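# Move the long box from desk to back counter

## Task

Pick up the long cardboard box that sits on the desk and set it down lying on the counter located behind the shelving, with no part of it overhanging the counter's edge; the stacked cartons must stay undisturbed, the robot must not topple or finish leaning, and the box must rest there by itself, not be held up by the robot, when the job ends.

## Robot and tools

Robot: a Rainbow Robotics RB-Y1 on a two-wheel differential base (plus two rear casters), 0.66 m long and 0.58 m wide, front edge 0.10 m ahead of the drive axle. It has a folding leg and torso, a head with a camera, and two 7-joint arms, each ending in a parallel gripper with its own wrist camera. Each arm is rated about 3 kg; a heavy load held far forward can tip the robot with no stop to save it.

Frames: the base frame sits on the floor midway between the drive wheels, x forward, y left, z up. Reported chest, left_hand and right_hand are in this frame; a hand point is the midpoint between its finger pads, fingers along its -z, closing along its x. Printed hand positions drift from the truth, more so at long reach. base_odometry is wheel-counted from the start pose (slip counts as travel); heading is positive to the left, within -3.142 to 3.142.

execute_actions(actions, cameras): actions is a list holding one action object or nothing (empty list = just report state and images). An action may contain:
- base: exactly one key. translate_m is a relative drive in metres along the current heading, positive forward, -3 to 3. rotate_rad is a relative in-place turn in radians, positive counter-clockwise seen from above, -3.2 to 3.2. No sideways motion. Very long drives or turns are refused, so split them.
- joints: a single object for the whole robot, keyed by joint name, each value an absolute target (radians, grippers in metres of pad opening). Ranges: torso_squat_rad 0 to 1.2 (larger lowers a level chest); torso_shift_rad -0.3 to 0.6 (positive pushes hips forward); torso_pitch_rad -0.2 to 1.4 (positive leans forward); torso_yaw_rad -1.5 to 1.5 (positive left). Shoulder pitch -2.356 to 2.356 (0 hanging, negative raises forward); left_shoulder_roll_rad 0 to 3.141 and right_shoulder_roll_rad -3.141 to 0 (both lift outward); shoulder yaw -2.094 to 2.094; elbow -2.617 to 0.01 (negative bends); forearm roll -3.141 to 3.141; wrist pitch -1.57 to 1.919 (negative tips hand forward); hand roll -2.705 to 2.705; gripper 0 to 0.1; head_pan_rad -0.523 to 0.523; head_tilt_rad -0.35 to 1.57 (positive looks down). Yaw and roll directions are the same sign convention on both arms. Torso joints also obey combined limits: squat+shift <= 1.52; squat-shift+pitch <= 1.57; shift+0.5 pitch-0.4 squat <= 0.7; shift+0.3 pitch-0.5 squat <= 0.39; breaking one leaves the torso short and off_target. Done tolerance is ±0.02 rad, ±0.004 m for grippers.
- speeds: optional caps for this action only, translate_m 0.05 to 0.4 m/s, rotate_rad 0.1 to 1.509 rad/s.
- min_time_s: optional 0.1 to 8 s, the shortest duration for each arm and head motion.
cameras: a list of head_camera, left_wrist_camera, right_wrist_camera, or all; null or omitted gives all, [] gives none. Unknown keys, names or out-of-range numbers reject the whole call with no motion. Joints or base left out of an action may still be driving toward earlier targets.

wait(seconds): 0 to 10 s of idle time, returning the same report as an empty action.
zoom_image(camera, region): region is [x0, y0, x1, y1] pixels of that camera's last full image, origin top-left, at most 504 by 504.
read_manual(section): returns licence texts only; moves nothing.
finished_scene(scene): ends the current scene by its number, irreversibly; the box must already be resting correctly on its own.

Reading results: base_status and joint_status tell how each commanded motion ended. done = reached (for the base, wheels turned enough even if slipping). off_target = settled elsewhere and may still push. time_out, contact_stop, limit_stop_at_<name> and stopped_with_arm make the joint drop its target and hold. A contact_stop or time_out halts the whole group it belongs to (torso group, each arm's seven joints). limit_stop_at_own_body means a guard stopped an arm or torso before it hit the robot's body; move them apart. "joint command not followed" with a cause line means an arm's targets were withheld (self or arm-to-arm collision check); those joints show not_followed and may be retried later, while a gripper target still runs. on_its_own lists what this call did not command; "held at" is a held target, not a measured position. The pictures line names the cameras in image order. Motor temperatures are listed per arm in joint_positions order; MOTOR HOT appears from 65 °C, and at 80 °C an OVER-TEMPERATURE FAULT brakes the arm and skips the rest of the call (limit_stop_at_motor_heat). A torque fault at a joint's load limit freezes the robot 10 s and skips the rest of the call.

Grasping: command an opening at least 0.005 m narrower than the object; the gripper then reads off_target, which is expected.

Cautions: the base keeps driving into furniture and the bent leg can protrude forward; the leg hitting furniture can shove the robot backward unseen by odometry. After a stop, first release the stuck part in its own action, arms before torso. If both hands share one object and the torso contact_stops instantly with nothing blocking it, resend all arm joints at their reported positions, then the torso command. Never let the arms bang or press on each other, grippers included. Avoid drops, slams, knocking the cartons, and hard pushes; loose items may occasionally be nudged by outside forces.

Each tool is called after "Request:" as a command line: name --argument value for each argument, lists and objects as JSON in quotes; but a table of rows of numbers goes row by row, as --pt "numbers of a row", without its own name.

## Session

Request:
execute_actions --actions '[]'

Scene clock: 0.00 s.
Motor temperatures (°C, as the motors report them): left_arm=[39 35 32 38 39 45 35] | right_arm=[36 35 39 41 44 47 39]
base_odometry: x=+0.000 y=+0.000 heading=+0.000 (m, m, rad; odometry frame)
base_status: not commanded
joint_positions: torso_squat_rad=+0.350 torso_shift_rad=+0.000 torso_pitch_rad=+0.000 torso_yaw_rad=+0.000 left_shoulder_pitch_rad=-0.001 left_shoulder_roll_rad=+0.024 left_shoulder_yaw_rad=+0.015 left_elbow_rad=-0.203 left_forearm_roll_rad=-0.031 left_wrist_pitch_rad=+0.036 left_hand_roll_rad=+0.019 left_gripper_m=+0.100 right_shoulder_pitch_rad=-0.006 right_shoulder_roll_rad=-0.052 right_shoulder_yaw_rad=-0.004 right_elbow_rad=-0.130 right_forearm_roll_rad=-0.006 right_wrist_pitch_rad=-0.048 right_hand_roll_rad=-0.026 right_gripper_m=+0.100 head_pan_rad=-0.001 head_tilt_rad=+0.401
joint_status: not commanded
chest: x=-0.2281 y=+0.0002 z=+1.2475 quat_wxyz=(+1.000, +0.000, +0.000, +0.000) (m; base frame)
left_hand: x=-0.1369 y=+0.2397 z=+0.5675 quat_wxyz=(+0.996, +0.013, -0.084, +0.000) (m; base frame)
right_hand: x=-0.1500 y=-0.2593 z=+0.5682 quat_wxyz=(+0.995, -0.024, -0.092, -0.015) (m; base frame)
pictures: head_camera, left_wrist_camera, right_wrist_camera
Images, in order (width x height): head_camera 896x504, left_wrist_camera 644x364, right_wrist_camera 644x364.

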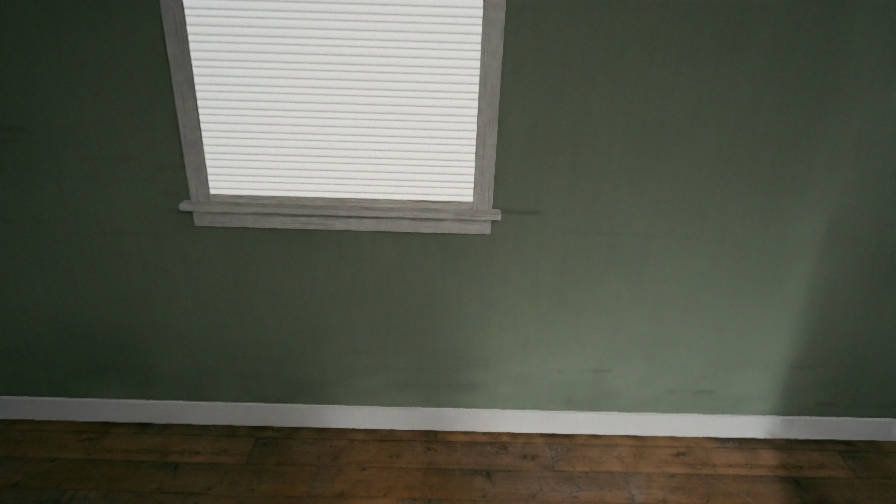

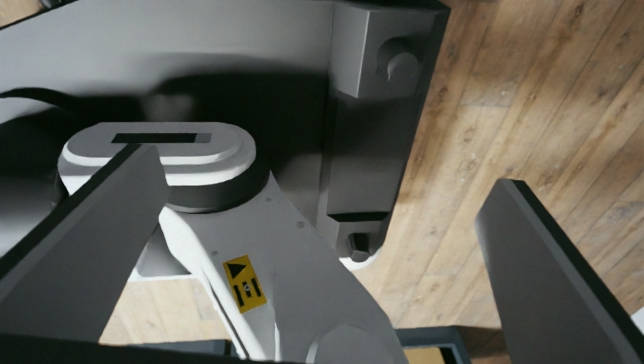

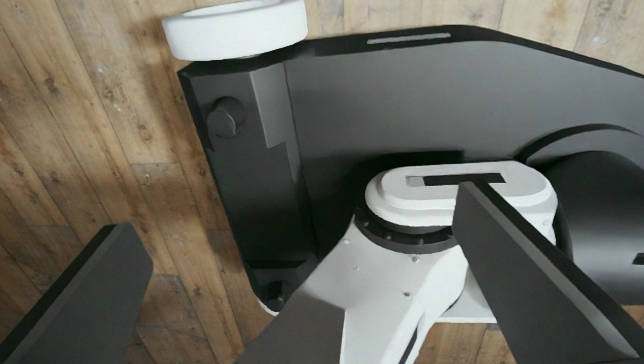

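Likely same room; desk is to the left.

Request:
execute_actions --actions '[{"base":{"rotate_rad":1.4}}]' --cameras '["head_camera"]'

Request:
execute_actions --actions '[{"base":{"rotate_rad":1.3}}]' --cameras '["head_camera"]'

Request:
execute_actions --actions '[{"base":{"rotate_rad":1.5},"joints":{"head_tilt_rad":0.3}}]' --cameras '["head_camera"]'

Scene clock: 3.90 s.
Motor temperatures (°C, as the motors report them): left_arm=[39 35 32 38 39 45 35] | right_arm=[36 35 39 41 44 47 39]
base_odometry: x=+0.000 y=+0.000 heading=+1.399 (m, m, rad; odometry frame)
base_status: done
joint_positions: torso_squat_rad=+0.350 torso_shift_rad=+0.000 torso_pitch_rad=+0.000 torso_yaw_rad=+0.000 left_shoulder_pitch_rad=-0.001 left_shoulder_roll_rad=+0.024 left_shoulder_yaw_rad=+0.015 left_elbow_rad=-0.203 left_forearm_roll_rad=-0.031 left_wrist_pitch_rad=+0.036 left_hand_roll_rad=+0.019 left_gripper_m=+0.100 right_shoulder_pitch_rad=-0.006 right_shoulder_roll_rad=-0.052 right_shoulder_yaw_rad=-0.004 right_elbow_rad=-0.130 right_forearm_roll_rad=-0.006 right_wrist_pitch_rad=-0.048 right_hand_roll_rad=-0.026 right_gripper_m=+0.100 head_pan_rad=-0.001 head_tilt_rad=+0.401
joint_status: not commanded
chest: x=-0.2282 y=+0.0001 z=+1.2475 quat_wxyz=(+1.000, +0.000, +0.000, +0.000) (m; base frame)
left_hand: x=-0.1369 y=+0.2397 z=+0.5675 quat_wxyz=(+0.996, +0.014, -0.084, +0.000) (m; base frame)
right_hand: x=-0.1500 y=-0.2593 z=+0.5681 quat_wxyz=(+0.995, -0.024, -0.092, -0.015) (m; base frame)
pictures: head_camera
Images, in order (width x height): head_camera 896x504.

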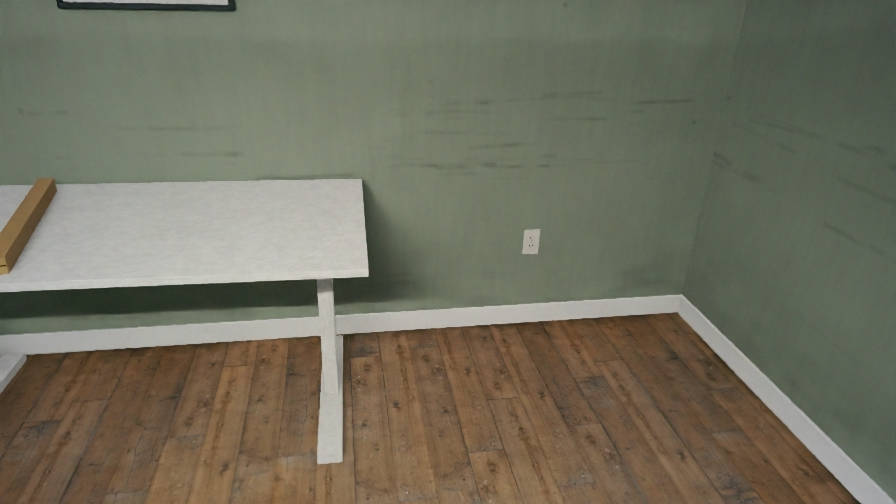

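Scene clock: 7.50 s.
Motor temperatures (°C, as the motors report them): left_arm=[39 35 32 38 39 45 35] | right_arm=[36 35 39 41 44 47 39]
base_odometry: x=+0.000 y=+0.000 heading=+2.699 (m, m, rad; odometry frame)
base_status: done
joint_positions: torso_squat_rad=+0.350 torso_shift_rad=+0.000 torso_pitch_rad=+0.000 torso_yaw_rad=+0.000 left_shoulder_pitch_rad=-0.001 left_shoulder_roll_rad=+0.024 left_shoulder_yaw_rad=+0.015 left_elbow_rad=-0.203 left_forearm_roll_rad=-0.031 left_wrist_pitch_rad=+0.036 left_hand_roll_rad=+0.019 left_gripper_m=+0.100 right_shoulder_pitch_rad=-0.006 right_shoulder_roll_rad=-0.052 right_shoulder_yaw_rad=-0.004 right_elbow_rad=-0.130 right_forearm_roll_rad=-0.006 right_wrist_pitch_rad=-0.048 right_hand_roll_rad=-0.026 right_gripper_m=+0.100 head_pan_rad=-0.001 head_tilt_rad=+0.401
joint_status: not commanded
chest: x=-0.2282 y=+0.0001 z=+1.2475 quat_wxyz=(+1.000, +0.000, +0.000, +0.000) (m; base frame)
left_hand: x=-0.1369 y=+0.2397 z=+0.5675 quat_wxyz=(+0.996, +0.014, -0.084, +0.000) (m; base frame)
right_hand: x=-0.1500 y=-0.2593 z=+0.5681 quat_wxyz=(+0.995, -0.024, -0.092, -0.015) (m; base frame)
pictures: head_camera
Images, in order (width x height): head_camera 896x504.

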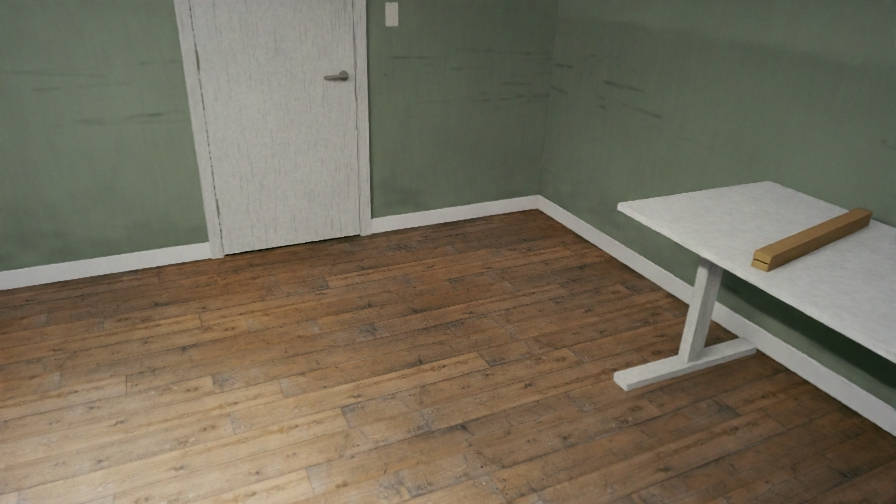

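Scene clock: 11.33 s.
Motor temperatures (°C, as the motors report them): left_arm=[39 35 32 38 39 45 35] | right_arm=[36 35 39 41 44 47 39]
base_odometry: x=+0.000 y=+0.000 heading=-2.085 (m, m, rad; odometry frame)
base_status: done
joint_positions: torso_squat_rad=+0.350 torso_shift_rad=+0.000 torso_pitch_rad=+0.000 torso_yaw_rad=+0.000 left_shoulder_pitch_rad=-0.001 left_shoulder_roll_rad=+0.024 left_shoulder_yaw_rad=+0.015 left_elbow_rad=-0.203 left_forearm_roll_rad=-0.031 left_wrist_pitch_rad=+0.036 left_hand_roll_rad=+0.019 left_gripper_m=+0.100 right_shoulder_pitch_rad=-0.006 right_shoulder_roll_rad=-0.052 right_shoulder_yaw_rad=-0.004 right_elbow_rad=-0.130 right_forearm_roll_rad=-0.006 right_wrist_pitch_rad=-0.048 right_hand_roll_rad=-0.026 right_gripper_m=+0.100 head_pan_rad=-0.001 head_tilt_rad=+0.300
joint_status: all done
chest: x=-0.2282 y=+0.0001 z=+1.2475 quat_wxyz=(+1.000, +0.000, +0.000, +0.000) (m; base frame)
left_hand: x=-0.1369 y=+0.2397 z=+0.5675 quat_wxyz=(+0.996, +0.014, -0.084, +0.000) (m; base frame)
right_hand: x=-0.1500 y=-0.2593 z=+0.5681 quat_wxyz=(+0.995, -0.024, -0.092, -0.015) (m; base frame)
pictures: head_camera
Images, in order (width x height): head_camera 896x504.

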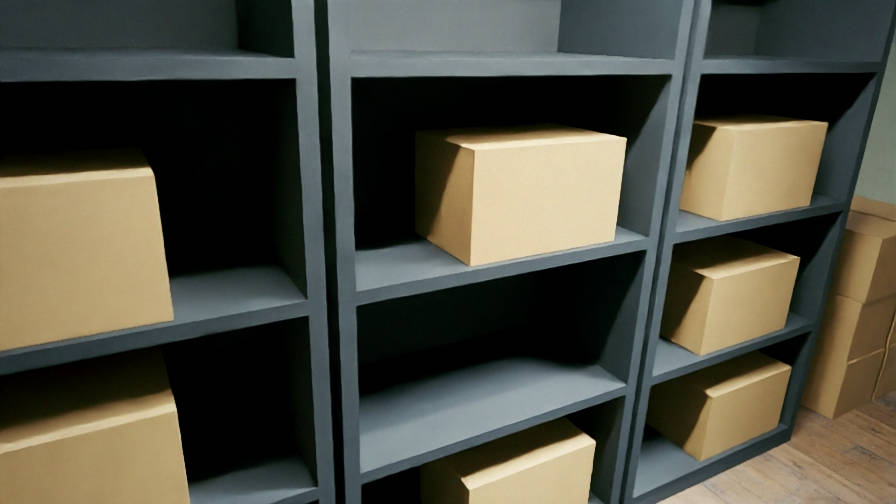

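Request:
execute_actions --actions '[{"base":{"rotate_rad":-1.85},"joints":{"left_shoulder_pitch_rad":-1.37,"left_shoulder_roll_rad":0.35,"left_shoulder_yaw_rad":0.34,"left_elbow_rad":-0.8,"left_wrist_pitch_rad":1.5,"left_forearm_roll_rad":0,"left_hand_roll_rad":1.6,"right_elbow_rad":-0.1},"min_time_s":2.5}]' --cameras '[]'

Request:
execute_actions --actions '[{"base":{"translate_m":1.15}}]' --cameras '[]'

Request:
execute_actions --actions '[{"base":{"rotate_rad":-0.7},"joints":{"torso_shift_rad":0.2,"torso_pitch_rad":0.4,"head_tilt_rad":0.4,"head_pan_rad":0.2}}]' --cameras '["head_camera","left_wrist_camera"]'

Scene clock: 15.77 s.
Motor temperatures (°C, as the motors report them): left_arm=[39 35 32 38 39 45 35] | right_arm=[36 35 39 41 44 47 39]
base_odometry: x=+0.000 y=+0.000 heading=+2.349 (m, m, rad; odometry frame)
base_status: done
joint_positions: torso_squat_rad=+0.350 torso_shift_rad=+0.000 torso_pitch_rad=+0.000 torso_yaw_rad=+0.000 left_shoulder_pitch_rad=-1.370 left_shoulder_roll_rad=+0.350 left_shoulder_yaw_rad=+0.340 left_elbow_rad=-0.800 left_forearm_roll_rad=+0.000 left_wrist_pitch_rad=+1.500 left_hand_roll_rad=+1.600 left_gripper_m=+0.100 right_shoulder_pitch_rad=-0.006 right_shoulder_roll_rad=-0.052 right_shoulder_yaw_rad=-0.004 right_elbow_rad=-0.100 right_forearm_roll_rad=-0.006 right_wrist_pitch_rad=-0.048 right_hand_roll_rad=-0.026 right_gripper_m=+0.100 head_pan_rad=-0.001 head_tilt_rad=+0.300
joint_status: all done
chest: x=-0.2282 y=+0.0002 z=+1.2475 quat_wxyz=(+1.000, +0.000, +0.000, +0.000) (m; base frame)
left_hand: x=+0.4201 y=+0.2650 z=+1.2492 quat_wxyz=(+0.635, -0.227, -0.246, +0.696) (m; base frame)
right_hand: x=-0.1645 y=-0.2594 z=+0.5670 quat_wxyz=(+0.997, -0.025, -0.077, -0.015) (m; base frame)
pictures: none
No camera images: the call's "cameras" was empty. Leave "cameras" out to get every camera's image.

Scene clock: 20.20 s.
Motor temperatures (°C, as the motors report them): left_arm=[39 35 32 38 39 45 35] | right_arm=[36 35 39 41 44 47 39]
base_odometry: x=-0.807 y=+0.819 heading=+2.348 (m, m, rad; odometry frame)
base_status: done
joint_positions: torso_squat_rad=+0.350 torso_shift_rad=+0.000 torso_pitch_rad=+0.000 torso_yaw_rad=+0.000 left_shoulder_pitch_rad=-1.370 left_shoulder_roll_rad=+0.350 left_shoulder_yaw_rad=+0.340 left_elbow_rad=-0.800 left_forearm_roll_rad=+0.000 left_wrist_pitch_rad=+1.500 left_hand_roll_rad=+1.600 left_gripper_m=+0.100 right_shoulder_pitch_rad=-0.006 right_shoulder_roll_rad=-0.052 right_shoulder_yaw_rad=-0.004 right_elbow_rad=-0.100 right_forearm_roll_rad=-0.006 right_wrist_pitch_rad=-0.048 right_hand_roll_rad=-0.026 right_gripper_m=+0.100 head_pan_rad=-0.001 head_tilt_rad=+0.300
joint_status: not commanded
chest: x=-0.2282 y=+0.0002 z=+1.2475 quat_wxyz=(+1.000, +0.000, +0.000, +0.000) (m; base frame)
left_hand: x=+0.4201 y=+0.2650 z=+1.2491 quat_wxyz=(+0.635, -0.227, -0.246, +0.696) (m; base frame)
right_hand: x=-0.1645 y=-0.2594 z=+0.5670 quat_wxyz=(+0.997, -0.025, -0.077, -0.015) (m; base frame)
pictures: none
No camera images: the call's "cameras" was empty. Leave "cameras" out to get every camera's image.

Scene clock: 22.90 s.
Motor temperatures (°C, as the motors report them): left_arm=[39 35 32 38 39 45 35] | right_arm=[36 35 39 41 44 47 39]
base_odometry: x=-0.807 y=+0.819 heading=+1.649 (m, m, rad; odometry frame)
base_status: done
joint_positions: torso_squat_rad=+0.350 torso_shift_rad=+0.200 torso_pitch_rad=+0.400 torso_yaw_rad=+0.000 left_shoulder_pitch_rad=-1.370 left_shoulder_roll_rad=+0.350 left_shoulder_yaw_rad=+0.340 left_elbow_rad=-0.800 left_forearm_roll_rad=+0.000 left_wrist_pitch_rad=+1.500 left_hand_roll_rad=+1.600 left_gripper_m=+0.100 right_shoulder_pitch_rad=-0.006 right_shoulder_roll_rad=-0.052 right_shoulder_yaw_rad=-0.004 right_elbow_rad=-0.100 right_forearm_roll_rad=-0.006 right_wrist_pitch_rad=-0.048 right_hand_roll_rad=-0.026 right_gripper_m=+0.100 head_pan_rad=+0.200 head_tilt_rad=+0.400
joint_status: all done
chest: x=+0.0231 y=+0.0002 z=+1.2099 quat_wxyz=(+0.980, +0.000, +0.199, +0.000) (m; base frame)
left_hand: x=+0.6210 y=+0.2650 z=+0.9592 quat_wxyz=(+0.672, -0.084, -0.115, +0.727) (m; base frame)
right_hand: x=-0.1831 y=-0.2594 z=+0.5584 quat_wxyz=(+0.992, -0.027, +0.122, -0.010) (m; base frame)
pictures: head_camera, left_wrist_camera
Images, in order (width x height): head_camera 896x504, left_wrist_camera 644x364.

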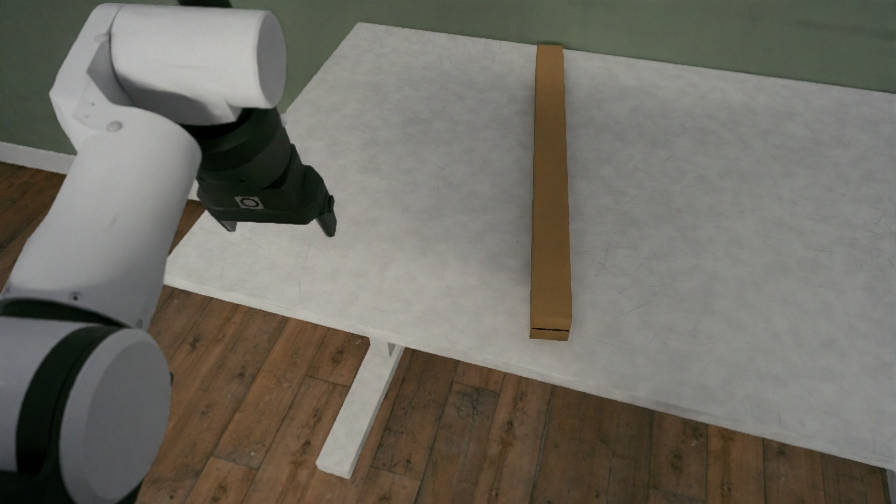

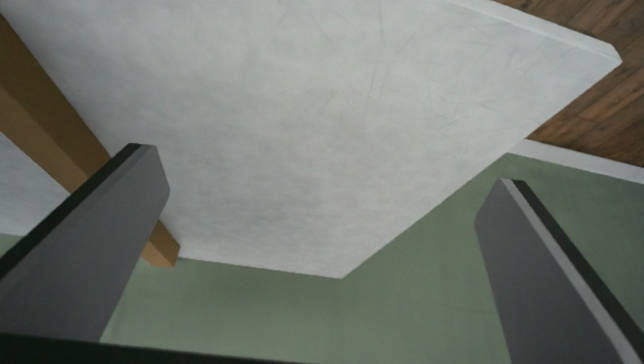

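Request:
execute_actions --actions '[{"base":{"rotate_rad":-0.3},"joints":{"left_hand_roll_rad":1.97,"head_tilt_rad":0.55,"head_pan_rad":0.3}}]' --cameras '[]'

Request:
execute_actions --actions '[{"base":{"translate_m":0.22},"joints":{"torso_pitch_rad":0.5}}]' --cameras '["head_camera","left_wrist_camera"]'

Scene clock: 24.93 s.
Motor temperatures (°C, as the motors report them): left_arm=[39 35 32 38 39 45 35] | right_arm=[36 35 39 41 44 47 39]
base_odometry: x=-0.807 y=+0.819 heading=+1.349 (m, m, rad; odometry frame)
base_status: done
joint_positions: torso_squat_rad=+0.350 torso_shift_rad=+0.200 torso_pitch_rad=+0.400 torso_yaw_rad=+0.000 left_shoulder_pitch_rad=-1.370 left_shoulder_roll_rad=+0.350 left_shoulder_yaw_rad=+0.340 left_elbow_rad=-0.800 left_forearm_roll_rad=+0.000 left_wrist_pitch_rad=+1.500 left_hand_roll_rad=+1.970 left_gripper_m=+0.100 right_shoulder_pitch_rad=-0.006 right_shoulder_roll_rad=-0.052 right_shoulder_yaw_rad=-0.004 right_elbow_rad=-0.100 right_forearm_roll_rad=-0.006 right_wrist_pitch_rad=-0.048 right_hand_roll_rad=-0.026 right_gripper_m=+0.100 head_pan_rad=+0.300 head_tilt_rad=+0.550
joint_status: all done
chest: x=+0.0231 y=+0.0002 z=+1.2099 quat_wxyz=(+0.980, +0.000, +0.199, +0.000) (m; base frame)
left_hand: x=+0.6210 y=+0.2650 z=+0.9592 quat_wxyz=(+0.527, -0.104, -0.098, +0.838) (m; base frame)
right_hand: x=-0.1831 y=-0.2594 z=+0.5584 quat_wxyz=(+0.992, -0.027, +0.122, -0.010) (m; base frame)
pictures: none
No camera images: the call's "cameras" was empty. Leave "cameras" out to get every camera's image.

Scene clock: 26.97 s.
Motor temperatures (°C, as the motors report them): left_arm=[39 35 32 38 39 45 35] | right_arm=[36 35 39 41 44 47 39]
base_odometry: x=-0.758 y=+1.034 heading=+1.349 (m, m, rad; odometry frame)
base_status: done
joint_positions: torso_squat_rad=+0.350 torso_shift_rad=+0.200 torso_pitch_rad=+0.500 torso_yaw_rad=+0.000 left_shoulder_pitch_rad=-1.370 left_shoulder_roll_rad=+0.350 left_shoulder_yaw_rad=+0.340 left_elbow_rad=-0.800 left_forearm_roll_rad=+0.000 left_wrist_pitch_rad=+1.500 left_hand_roll_rad=+1.970 left_gripper_m=+0.100 right_shoulder_pitch_rad=-0.006 right_shoulder_roll_rad=-0.052 right_shoulder_yaw_rad=-0.004 right_elbow_rad=-0.100 right_forearm_roll_rad=-0.006 right_wrist_pitch_rad=-0.048 right_hand_roll_rad=-0.026 right_gripper_m=+0.100 head_pan_rad=+0.300 head_tilt_rad=+0.550
joint_status: all done
chest: x=+0.0509 y=+0.0002 z=+1.1965 quat_wxyz=(+0.969, +0.000, +0.247, +0.000) (m; base frame)
left_hand: x=+0.6208 y=+0.2650 z=+0.8874 quat_wxyz=(+0.531, -0.062, -0.071, +0.842) (m; base frame)
right_hand: x=-0.2193 y=-0.2594 z=+0.5687 quat_wxyz=(+0.985, -0.028, +0.172, -0.009) (m; base frame)
pictures: head_camera, left_wrist_camera
Images, in order (width x height): head_camera 896x504, left_wrist_camera 644x364.

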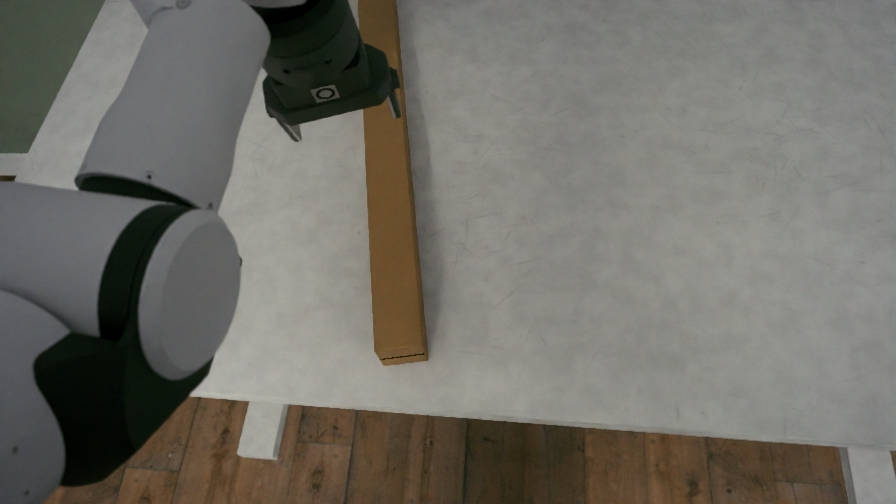

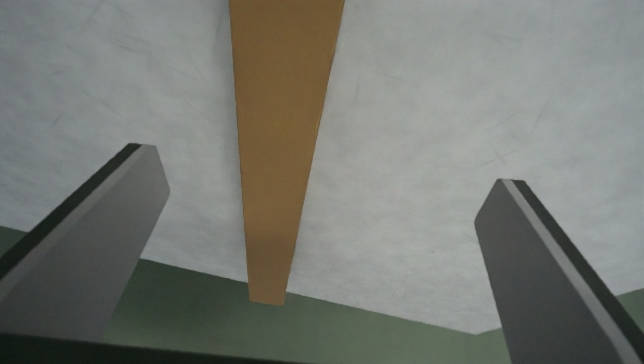

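Request:
execute_actions --actions '[{"base":{"translate_m":0.07},"joints":{"torso_pitch_rad":0.58}}]' --cameras '["head_camera","left_wrist_camera"]'

Scene clock: 28.17 s.
Motor temperatures (°C, as the motors report them): left_arm=[39 35 32 38 39 45 35] | right_arm=[36 35 39 41 44 47 39]
base_odometry: x=-0.743 y=+1.102 heading=+1.349 (m, m, rad; odometry frame)
base_status: done
joint_positions: torso_squat_rad=+0.350 torso_shift_rad=+0.200 torso_pitch_rad=+0.580 torso_yaw_rad=+0.000 left_shoulder_pitch_rad=-1.370 left_shoulder_roll_rad=+0.350 left_shoulder_yaw_rad=+0.340 left_elbow_rad=-0.800 left_forearm_roll_rad=+0.000 left_wrist_pitch_rad=+1.500 left_hand_roll_rad=+1.970 left_gripper_m=+0.100 right_shoulder_pitch_rad=-0.006 right_shoulder_roll_rad=-0.052 right_shoulder_yaw_rad=-0.004 right_elbow_rad=-0.100 right_forearm_roll_rad=-0.006 right_wrist_pitch_rad=-0.048 right_hand_roll_rad=-0.026 right_gripper_m=+0.100 head_pan_rad=+0.300 head_tilt_rad=+0.550
joint_status: all done
chest: x=+0.0723 y=+0.0002 z=+1.1837 quat_wxyz=(+0.958, +0.000, +0.286, +0.000) (m; base frame)
left_hand: x=+0.6155 y=+0.2650 z=+0.8299 quat_wxyz=(+0.533, -0.028, -0.050, +0.844) (m; base frame)
right_hand: x=-0.2473 y=-0.2594 z=+0.5796 quat_wxyz=(+0.977, -0.028, +0.211, -0.008) (m; base frame)
pictures: head_camera, left_wrist_camera
Images, in order (width x height): head_camera 896x504, left_wrist_camera 644x364.

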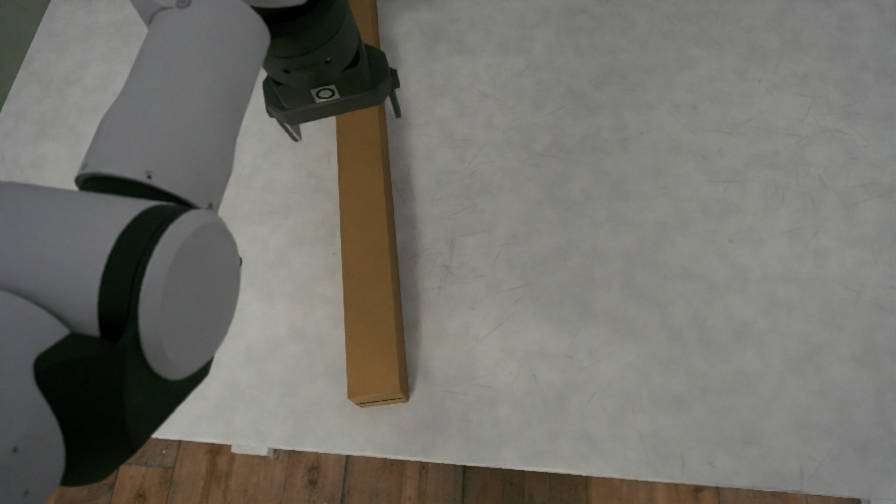

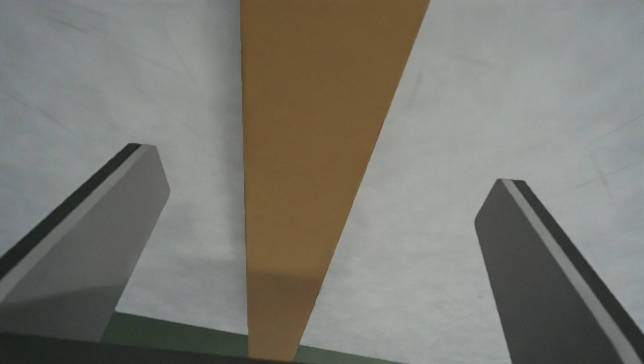

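Matches the earlier good view. Descend, grip, lift.

Request:
execute_actions --actions '[{"joints":{"torso_pitch_rad":0.68}}]' --cameras '["left_wrist_camera"]'

Request:
execute_actions --actions '[{"joints":{"left_gripper_m":0.03}}]' --cameras '[]'

Request:
execute_actions --actions '[{"joints":{"torso_pitch_rad":0.35,"left_wrist_pitch_rad":1.82,"head_tilt_rad":0.3,"head_pan_rad":0.2},"min_time_s":1.5}]' --cameras '["head_camera"]'

Scene clock: 29.37 s.
Motor temperatures (°C, as the motors report them): left_arm=[39 35 32 38 39 45 35] | right_arm=[36 35 39 41 44 47 39]
base_odometry: x=-0.743 y=+1.102 heading=+1.349 (m, m, rad; odometry frame)
base_status: not commanded
joint_positions: torso_squat_rad=+0.350 torso_shift_rad=+0.200 torso_pitch_rad=+0.680 torso_yaw_rad=+0.000 left_shoulder_pitch_rad=-1.370 left_shoulder_roll_rad=+0.350 left_shoulder_yaw_rad=+0.340 left_elbow_rad=-0.800 left_forearm_roll_rad=+0.000 left_wrist_pitch_rad=+1.500 left_hand_roll_rad=+1.970 left_gripper_m=+0.100 right_shoulder_pitch_rad=-0.006 right_shoulder_roll_rad=-0.052 right_shoulder_yaw_rad=-0.004 right_elbow_rad=-0.100 right_forearm_roll_rad=-0.006 right_wrist_pitch_rad=-0.048 right_hand_roll_rad=-0.026 right_gripper_m=+0.100 head_pan_rad=+0.300 head_tilt_rad=+0.550
joint_status: all done
chest: x=+0.0972 y=+0.0002 z=+1.1656 quat_wxyz=(+0.943, +0.000, +0.333, +0.000) (m; base frame)
left_hand: x=+0.6025 y=+0.2650 z=+0.7593 quat_wxyz=(+0.535, +0.014, -0.023, +0.844) (m; base frame)
right_hand: x=-0.2810 y=-0.2593 z=+0.5963 quat_wxyz=(+0.965, -0.028, +0.260, -0.006) (m; base frame)
pictures: left_wrist_camera
Images, in order (width x height): left_wrist_camera 644x364.

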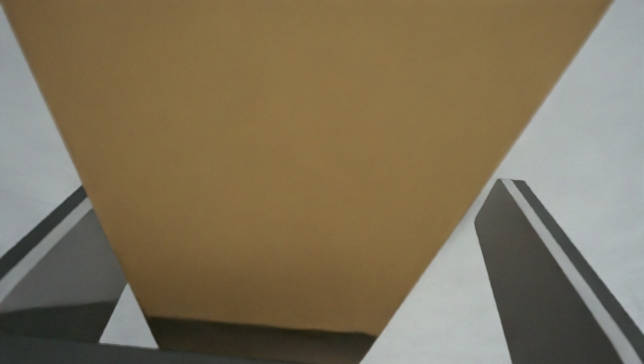

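Scene clock: 30.57 s.
Motor temperatures (°C, as the motors report them): left_arm=[39 35 32 38 39 45 35] | right_arm=[36 35 39 41 44 47 39]
base_odometry: x=-0.743 y=+1.102 heading=+1.349 (m, m, rad; odometry frame)
base_status: not commanded
joint_positions: torso_squat_rad=+0.350 torso_shift_rad=+0.200 torso_pitch_rad=+0.680 torso_yaw_rad=+0.000 left_shoulder_pitch_rad=-1.370 left_shoulder_roll_rad=+0.350 left_shoulder_yaw_rad=+0.340 left_elbow_rad=-0.800 left_forearm_roll_rad=+0.000 left_wrist_pitch_rad=+1.500 left_hand_roll_rad=+1.970 left_gripper_m=+0.053 right_shoulder_pitch_rad=-0.006 right_shoulder_roll_rad=-0.052 right_shoulder_yaw_rad=-0.004 right_elbow_rad=-0.100 right_forearm_roll_rad=-0.006 right_wrist_pitch_rad=-0.048 right_hand_roll_rad=-0.026 right_gripper_m=+0.100 head_pan_rad=+0.300 head_tilt_rad=+0.550
joint_status: left_gripper_m off_target (ended at +0.053, target +0.030)
chest: x=+0.0972 y=+0.0002 z=+1.1656 quat_wxyz=(+0.943, +0.000, +0.333, +0.000) (m; base frame)
left_hand: x=+0.6025 y=+0.2650 z=+0.7594 quat_wxyz=(+0.535, +0.014, -0.023, +0.844) (m; base frame)
right_hand: x=-0.2810 y=-0.2593 z=+0.5963 quat_wxyz=(+0.965, -0.028, +0.260, -0.006) (m; base frame)
pictures: none
No camera images: the call's "cameras" was empty. Leave "cameras" out to get every camera's image.

Scene clock: 32.50 s.
Motor temperatures (°C, as the motors report them): left_arm=[39 35 32 38 39 45 35] | right_arm=[36 35 39 41 44 47 39]
base_odometry: x=-0.743 y=+1.102 heading=+1.349 (m, m, rad; odometry frame)
base_status: not commanded
joint_positions: torso_squat_rad=+0.350 torso_shift_rad=+0.200 torso_pitch_rad=+0.350 torso_yaw_rad=+0.000 left_shoulder_pitch_rad=-1.370 left_shoulder_roll_rad=+0.350 left_shoulder_yaw_rad=+0.340 left_elbow_rad=-0.800 left_forearm_roll_rad=+0.000 left_wrist_pitch_rad=+1.820 left_hand_roll_rad=+1.970 left_gripper_m=+0.053 right_shoulder_pitch_rad=-0.006 right_shoulder_roll_rad=-0.052 right_shoulder_yaw_rad=-0.004 right_elbow_rad=-0.100 right_forearm_roll_rad=-0.006 right_wrist_pitch_rad=-0.048 right_hand_roll_rad=-0.026 right_gripper_m=+0.100 head_pan_rad=+0.200 head_tilt_rad=+0.300
joint_status: all done
chest: x=+0.0087 y=+0.0002 z=+1.2156 quat_wxyz=(+0.985, +0.000, +0.174, +0.000) (m; base frame)
left_hand: x=+0.5460 y=+0.2613 z=+0.9824 quat_wxyz=(+0.529, +0.005, -0.019, +0.849) (m; base frame)
right_hand: x=-0.1646 y=-0.2594 z=+0.5545 quat_wxyz=(+0.995, -0.027, +0.097, -0.011) (m; base frame)
pictures: head_camera
Images, in order (width x height): head_camera 896x504.

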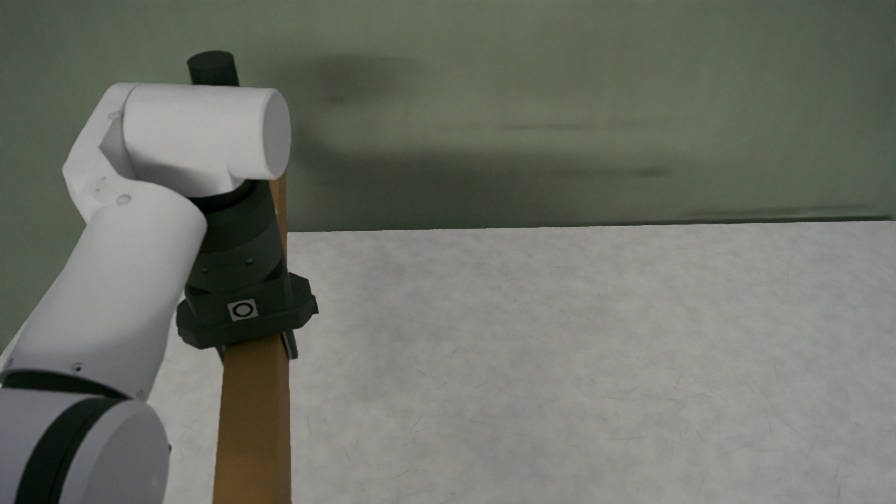

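Request:
execute_actions --actions '[{"base":{"translate_m":-0.5},"joints":{"left_hand_roll_rad":1.6,"head_pan_rad":0,"head_tilt_rad":0.1},"min_time_s":2}]' --cameras '[]'

Request:
execute_actions --actions '[{"base":{"rotate_rad":-2.35},"speeds":{"rotate_rad":0.8}}]' --cameras '["head_camera"]'

Scene clock: 35.67 s.
Motor temperatures (°C, as the motors report them): left_arm=[39 35 32 38 39 45 35] | right_arm=[36 35 39 41 44 47 39]
base_odometry: x=-0.853 y=+0.614 heading=+1.350 (m, m, rad; odometry frame)
base_status: done
joint_positions: torso_squat_rad=+0.350 torso_shift_rad=+0.200 torso_pitch_rad=+0.350 torso_yaw_rad=+0.000 left_shoulder_pitch_rad=-1.370 left_shoulder_roll_rad=+0.350 left_shoulder_yaw_rad=+0.340 left_elbow_rad=-0.800 left_forearm_roll_rad=+0.000 left_wrist_pitch_rad=+1.820 left_hand_roll_rad=+1.600 left_gripper_m=+0.053 right_shoulder_pitch_rad=-0.006 right_shoulder_roll_rad=-0.052 right_shoulder_yaw_rad=-0.004 right_elbow_rad=-0.100 right_forearm_roll_rad=-0.006 right_wrist_pitch_rad=-0.048 right_hand_roll_rad=-0.026 right_gripper_m=+0.100 head_pan_rad=+0.000 head_tilt_rad=+0.100
joint_status: all done
chest: x=+0.0087 y=+0.0001 z=+1.2156 quat_wxyz=(+0.985, +0.000, +0.174, +0.000) (m; base frame)
left_hand: x=+0.5460 y=+0.2613 z=+0.9824 quat_wxyz=(+0.676, +0.009, -0.018, +0.737) (m; base frame)
right_hand: x=-0.1646 y=-0.2594 z=+0.5545 quat_wxyz=(+0.995, -0.027, +0.097, -0.011) (m; base frame)
pictures: none
No camera images: the call's "cameras" was empty. Leave "cameras" out to get every camera's image.

Scene clock: 40.53 s.
Motor temperatures (°C, as the motors report them): left_arm=[40 35 32 38 39 45 35] | right_arm=[36 35 39 41 44 47 39]
base_odometry: x=-0.853 y=+0.614 heading=-0.999 (m, m, rad; odometry frame)
base_status: done
joint_positions: torso_squat_rad=+0.350 torso_shift_rad=+0.200 torso_pitch_rad=+0.350 torso_yaw_rad=+0.000 left_shoulder_pitch_rad=-1.370 left_shoulder_roll_rad=+0.350 left_shoulder_yaw_rad=+0.340 left_elbow_rad=-0.800 left_forearm_roll_rad=+0.000 left_wrist_pitch_rad=+1.820 left_hand_roll_rad=+1.600 left_gripper_m=+0.053 right_shoulder_pitch_rad=-0.006 right_shoulder_roll_rad=-0.052 right_shoulder_yaw_rad=-0.004 right_elbow_rad=-0.100 right_forearm_roll_rad=-0.006 right_wrist_pitch_rad=-0.048 right_hand_roll_rad=-0.026 right_gripper_m=+0.100 head_pan_rad=+0.000 head_tilt_rad=+0.100
joint_status: not commanded
chest: x=+0.0087 y=+0.0001 z=+1.2156 quat_wxyz=(+0.985, +0.000, +0.174, +0.000) (m; base frame)
left_hand: x=+0.5460 y=+0.2613 z=+0.9824 quat_wxyz=(+0.676, +0.009, -0.018, +0.737) (m; base frame)
right_hand: x=-0.1646 y=-0.2594 z=+0.5545 quat_wxyz=(+0.995, -0.027, +0.097, -0.011) (m; base frame)
pictures: head_camera
Images, in order (width x height): head_camera 896x504.

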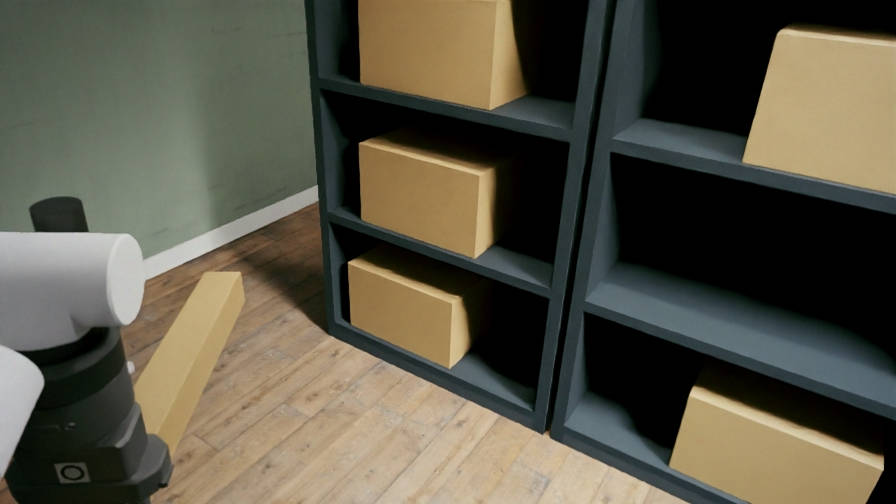

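Request:
execute_actions --actions '[{"base":{"rotate_rad":0.92},"joints":{"torso_yaw_rad":-0.5,"head_pan_rad":0.5},"speeds":{"rotate_rad":0.8}}]' --cameras '[]'

Request:
execute_actions --actions '[{"base":{"translate_m":1.3}}]' --cameras '["head_camera"]'

Request:
execute_actions --actions '[{"base":{"rotate_rad":-0.97},"speeds":{"rotate_rad":0.8}}]' --cameras '["head_camera"]'

Scene clock: 43.93 s.
Motor temperatures (°C, as the motors report them): left_arm=[40 35 32 38 39 45 35] | right_arm=[36 35 39 41 44 47 39]
base_odometry: x=-0.853 y=+0.614 heading=-0.080 (m, m, rad; odometry frame)
base_status: done
joint_positions: torso_squat_rad=+0.350 torso_shift_rad=+0.200 torso_pitch_rad=+0.350 torso_yaw_rad=-0.500 left_shoulder_pitch_rad=-1.370 left_shoulder_roll_rad=+0.350 left_shoulder_yaw_rad=+0.340 left_elbow_rad=-0.800 left_forearm_roll_rad=+0.000 left_wrist_pitch_rad=+1.820 left_hand_roll_rad=+1.600 left_gripper_m=+0.053 right_shoulder_pitch_rad=-0.006 right_shoulder_roll_rad=-0.052 right_shoulder_yaw_rad=-0.004 right_elbow_rad=-0.100 right_forearm_roll_rad=-0.006 right_wrist_pitch_rad=-0.048 right_hand_roll_rad=-0.026 right_gripper_m=+0.100 head_pan_rad=+0.500 head_tilt_rad=+0.100
joint_status: all done
chest: x=+0.0087 y=+0.0001 z=+1.2156 quat_wxyz=(+0.954, -0.043, +0.169, -0.244) (m; base frame)
left_hand: x=+0.5963 y=-0.0510 z=+0.9640 quat_wxyz=(+0.827, -0.053, +0.043, +0.558) (m; base frame)
right_hand: x=-0.2889 y=-0.2582 z=+0.5998 quat_wxyz=(+0.959, -0.088, +0.100, -0.250) (m; base frame)
pictures: none
No camera images: the call's "cameras" was empty. Leave "cameras" out to get every camera's image.

Scene clock: 48.73 s.
Motor temperatures (°C, as the motors report them): left_arm=[40 35 32 38 39 45 35] | right_arm=[36 35 39 41 44 47 39]
base_odometry: x=+0.443 y=+0.511 heading=-0.079 (m, m, rad; odometry frame)
base_status: done
joint_positions: torso_squat_rad=+0.350 torso_shift_rad=+0.200 torso_pitch_rad=+0.350 torso_yaw_rad=-0.500 left_shoulder_pitch_rad=-1.370 left_shoulder_roll_rad=+0.350 left_shoulder_yaw_rad=+0.340 left_elbow_rad=-0.800 left_forearm_roll_rad=+0.000 left_wrist_pitch_rad=+1.820 left_hand_roll_rad=+1.600 left_gripper_m=+0.053 right_shoulder_pitch_rad=-0.006 right_shoulder_roll_rad=-0.052 right_shoulder_yaw_rad=-0.004 right_elbow_rad=-0.100 right_forearm_roll_rad=-0.006 right_wrist_pitch_rad=-0.048 right_hand_roll_rad=-0.026 right_gripper_m=+0.100 head_pan_rad=+0.500 head_tilt_rad=+0.100
joint_status: not commanded
chest: x=+0.0087 y=+0.0001 z=+1.2156 quat_wxyz=(+0.954, -0.043, +0.169, -0.244) (m; base frame)
left_hand: x=+0.5963 y=-0.0510 z=+0.9640 quat_wxyz=(+0.827, -0.053, +0.043, +0.558) (m; base frame)
right_hand: x=-0.2889 y=-0.2582 z=+0.5999 quat_wxyz=(+0.959, -0.088, +0.100, -0.250) (m; base frame)
pictures: head_camera
Images, in order (width x height): head_camera 896x504.

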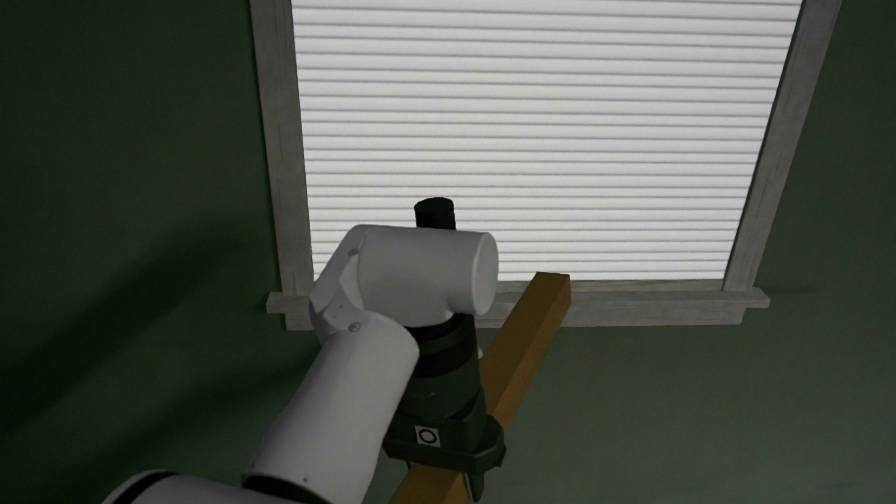

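Scene clock: 51.87 s.
Motor temperatures (°C, as the motors report them): left_arm=[40 35 32 38 39 45 35] | right_arm=[36 35 39 41 44 47 39]
base_odometry: x=+0.443 y=+0.511 heading=-1.049 (m, m, rad; odometry frame)
base_status: done
joint_positions: torso_squat_rad=+0.350 torso_shift_rad=+0.200 torso_pitch_rad=+0.350 torso_yaw_rad=-0.500 left_shoulder_pitch_rad=-1.370 left_shoulder_roll_rad=+0.350 left_shoulder_yaw_rad=+0.340 left_elbow_rad=-0.800 left_forearm_roll_rad=+0.000 left_wrist_pitch_rad=+1.820 left_hand_roll_rad=+1.600 left_gripper_m=+0.053 right_shoulder_pitch_rad=-0.006 right_shoulder_roll_rad=-0.052 right_shoulder_yaw_rad=-0.004 right_elbow_rad=-0.100 right_forearm_roll_rad=-0.006 right_wrist_pitch_rad=-0.048 right_hand_roll_rad=-0.026 right_gripper_m=+0.100 head_pan_rad=+0.500 head_tilt_rad=+0.100
joint_status: not commanded
chest: x=+0.0087 y=+0.0001 z=+1.2156 quat_wxyz=(+0.954, -0.043, +0.169, -0.244) (m; base frame)
left_hand: x=+0.5963 y=-0.0510 z=+0.9640 quat_wxyz=(+0.827, -0.053, +0.043, +0.558) (m; base frame)
right_hand: x=-0.2889 y=-0.2582 z=+0.5999 quat_wxyz=(+0.959, -0.088, +0.100, -0.250) (m; base frame)
pictures: head_camera
Images, in order (width x height): head_camera 896x504.

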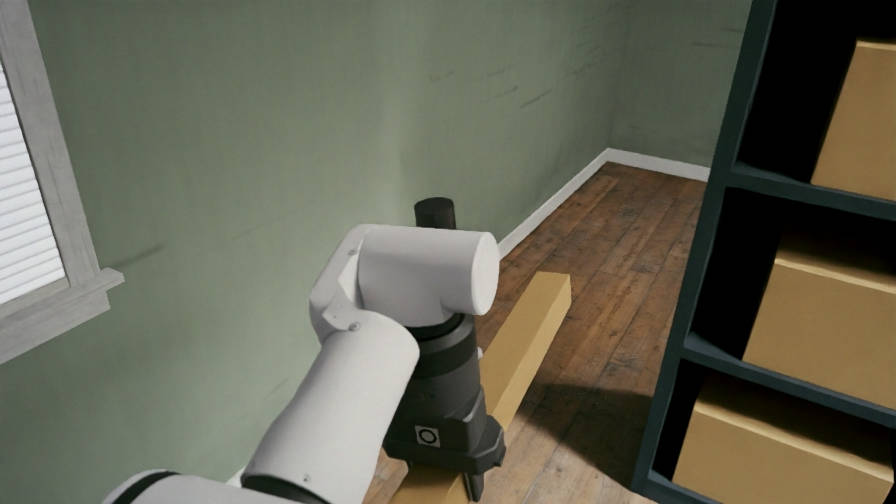

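Request:
execute_actions --actions '[{"base":{"translate_m":1.2},"joints":{"head_tilt_rad":0.3}}]' --cameras '["head_camera"]'

Scene clock: 56.43 s.
Motor temperatures (°C, as the motors report them): left_arm=[40 35 32 38 39 45 35] | right_arm=[36 35 39 41 44 47 39]
base_odometry: x=+1.041 y=-0.529 heading=-1.049 (m, m, rad; odometry frame)
base_status: done
joint_positions: torso_squat_rad=+0.350 torso_shift_rad=+0.200 torso_pitch_rad=+0.350 torso_yaw_rad=-0.500 left_shoulder_pitch_rad=-1.370 left_shoulder_roll_rad=+0.350 left_shoulder_yaw_rad=+0.340 left_elbow_rad=-0.800 left_forearm_roll_rad=+0.000 left_wrist_pitch_rad=+1.820 left_hand_roll_rad=+1.600 left_gripper_m=+0.053 right_shoulder_pitch_rad=-0.006 right_shoulder_roll_rad=-0.052 right_shoulder_yaw_rad=-0.004 right_elbow_rad=-0.100 right_forearm_roll_rad=-0.006 right_wrist_pitch_rad=-0.048 right_hand_roll_rad=-0.026 right_gripper_m=+0.100 head_pan_rad=+0.500 head_tilt_rad=+0.300
joint_status: all done
chest: x=+0.0087 y=+0.0001 z=+1.2156 quat_wxyz=(+0.954, -0.043, +0.169, -0.244) (m; base frame)
left_hand: x=+0.5963 y=-0.0510 z=+0.9640 quat_wxyz=(+0.827, -0.053, +0.043, +0.558) (m; base frame)
right_hand: x=-0.2889 y=-0.2582 z=+0.5999 quat_wxyz=(+0.959, -0.088, +0.100, -0.250) (m; base frame)
pictures: head_camera
Images, in order (width x height): head_camera 896x504.

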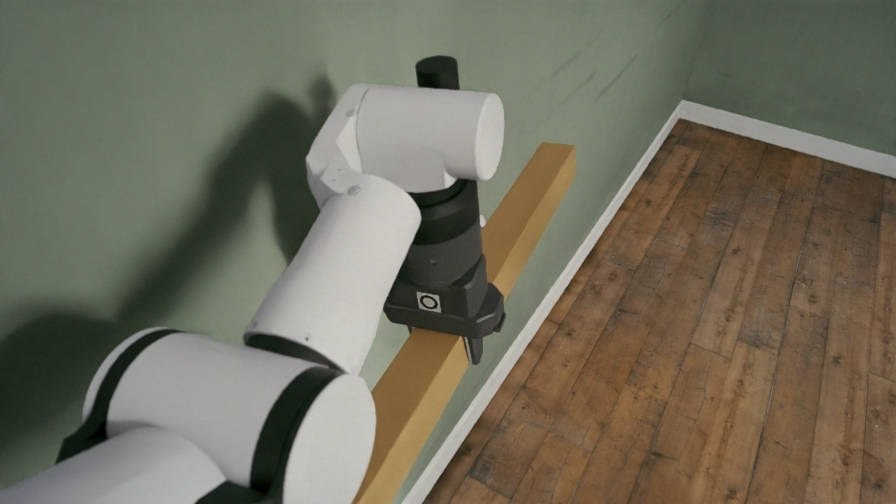

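Request:
execute_actions --actions '[{"base":{"rotate_rad":-0.62},"joints":{"head_tilt_rad":0.25},"speeds":{"rotate_rad":0.5}}]' --cameras '["head_camera","right_wrist_camera"]'

Scene clock: 59.07 s.
Motor temperatures (°C, as the motors report them): left_arm=[40 35 32 38 39 45 35] | right_arm=[36 35 39 41 44 47 39]
base_odometry: x=+1.041 y=-0.529 heading=-1.668 (m, m, rad; odometry frame)
base_status: done
joint_positions: torso_squat_rad=+0.350 torso_shift_rad=+0.200 torso_pitch_rad=+0.350 torso_yaw_rad=-0.500 left_shoulder_pitch_rad=-1.370 left_shoulder_roll_rad=+0.350 left_shoulder_yaw_rad=+0.340 left_elbow_rad=-0.800 left_forearm_roll_rad=+0.000 left_wrist_pitch_rad=+1.820 left_hand_roll_rad=+1.600 left_gripper_m=+0.053 right_shoulder_pitch_rad=-0.006 right_shoulder_roll_rad=-0.052 right_shoulder_yaw_rad=-0.004 right_elbow_rad=-0.100 right_forearm_roll_rad=-0.006 right_wrist_pitch_rad=-0.048 right_hand_roll_rad=-0.026 right_gripper_m=+0.100 head_pan_rad=+0.500 head_tilt_rad=+0.250
joint_status: all done
chest: x=+0.0087 y=+0.0001 z=+1.2156 quat_wxyz=(+0.954, -0.043, +0.169, -0.244) (m; base frame)
left_hand: x=+0.5963 y=-0.0510 z=+0.9640 quat_wxyz=(+0.827, -0.053, +0.043, +0.559) (m; base frame)
right_hand: x=-0.2889 y=-0.2582 z=+0.5999 quat_wxyz=(+0.959, -0.088, +0.100, -0.250) (m; base frame)
pictures: head_camera, right_wrist_camera
Images, in order (width x height): head_camera 896x504, right_wrist_camera 644x364.

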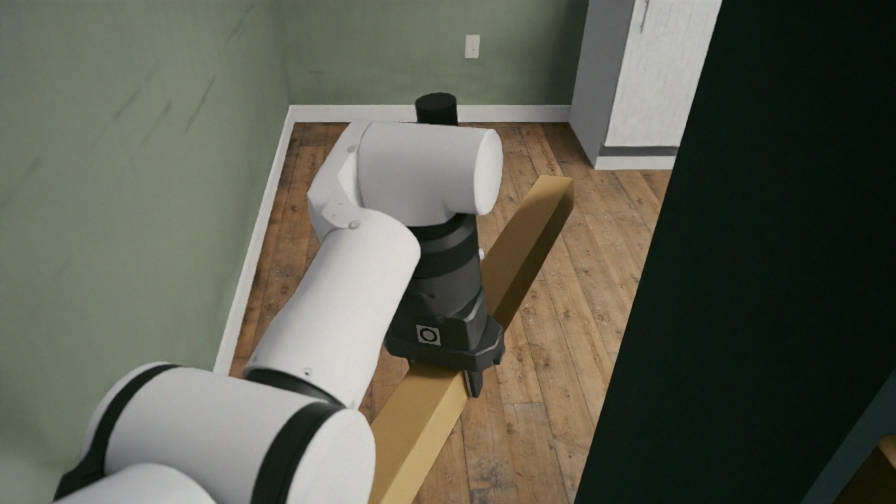

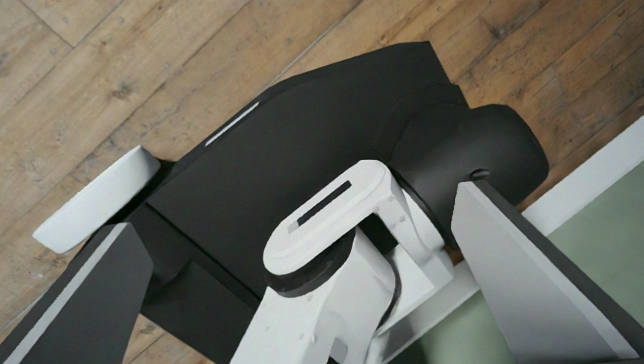

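Request:
execute_actions --actions '[{"base":{"translate_m":1.4},"joints":{"torso_yaw_rad":-0.25,"head_pan_rad":-0.3,"head_tilt_rad":0.15},"speeds":{"translate_m":0.3}}]' --cameras '["head_camera"]'

Scene clock: 64.93 s.
Motor temperatures (°C, as the motors report them): left_arm=[40 35 32 38 39 45 35] | right_arm=[36 35 39 41 44 47 39]
base_odometry: x=+0.905 y=-1.922 heading=-1.668 (m, m, rad; odometry frame)
base_status: done
joint_positions: torso_squat_rad=+0.350 torso_shift_rad=+0.200 torso_pitch_rad=+0.350 torso_yaw_rad=-0.250 left_shoulder_pitch_rad=-1.370 left_shoulder_roll_rad=+0.350 left_shoulder_yaw_rad=+0.340 left_elbow_rad=-0.800 left_forearm_roll_rad=+0.000 left_wrist_pitch_rad=+1.820 left_hand_roll_rad=+1.600 left_gripper_m=+0.053 right_shoulder_pitch_rad=-0.006 right_shoulder_roll_rad=-0.052 right_shoulder_yaw_rad=-0.004 right_elbow_rad=-0.100 right_forearm_roll_rad=-0.006 right_wrist_pitch_rad=-0.048 right_hand_roll_rad=-0.026 right_gripper_m=+0.100 head_pan_rad=-0.300 head_tilt_rad=+0.150
joint_status: all done
chest: x=+0.0087 y=+0.0001 z=+1.2156 quat_wxyz=(+0.977, -0.022, +0.173, -0.123) (m; base frame)
left_hand: x=+0.5896 y=+0.1087 z=+0.9665 quat_wxyz=(+0.757, -0.022, +0.012, +0.653) (m; base frame)
right_hand: x=-0.2268 y=-0.2671 z=+0.5772 quat_wxyz=(+0.985, -0.058, +0.099, -0.131) (m; base frame)
pictures: head_camera
Images, in order (width x height): head_camera 896x504.

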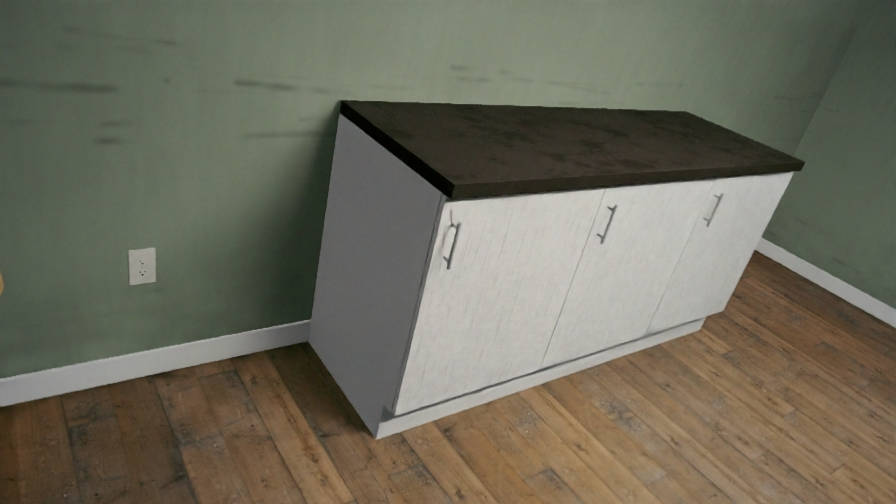

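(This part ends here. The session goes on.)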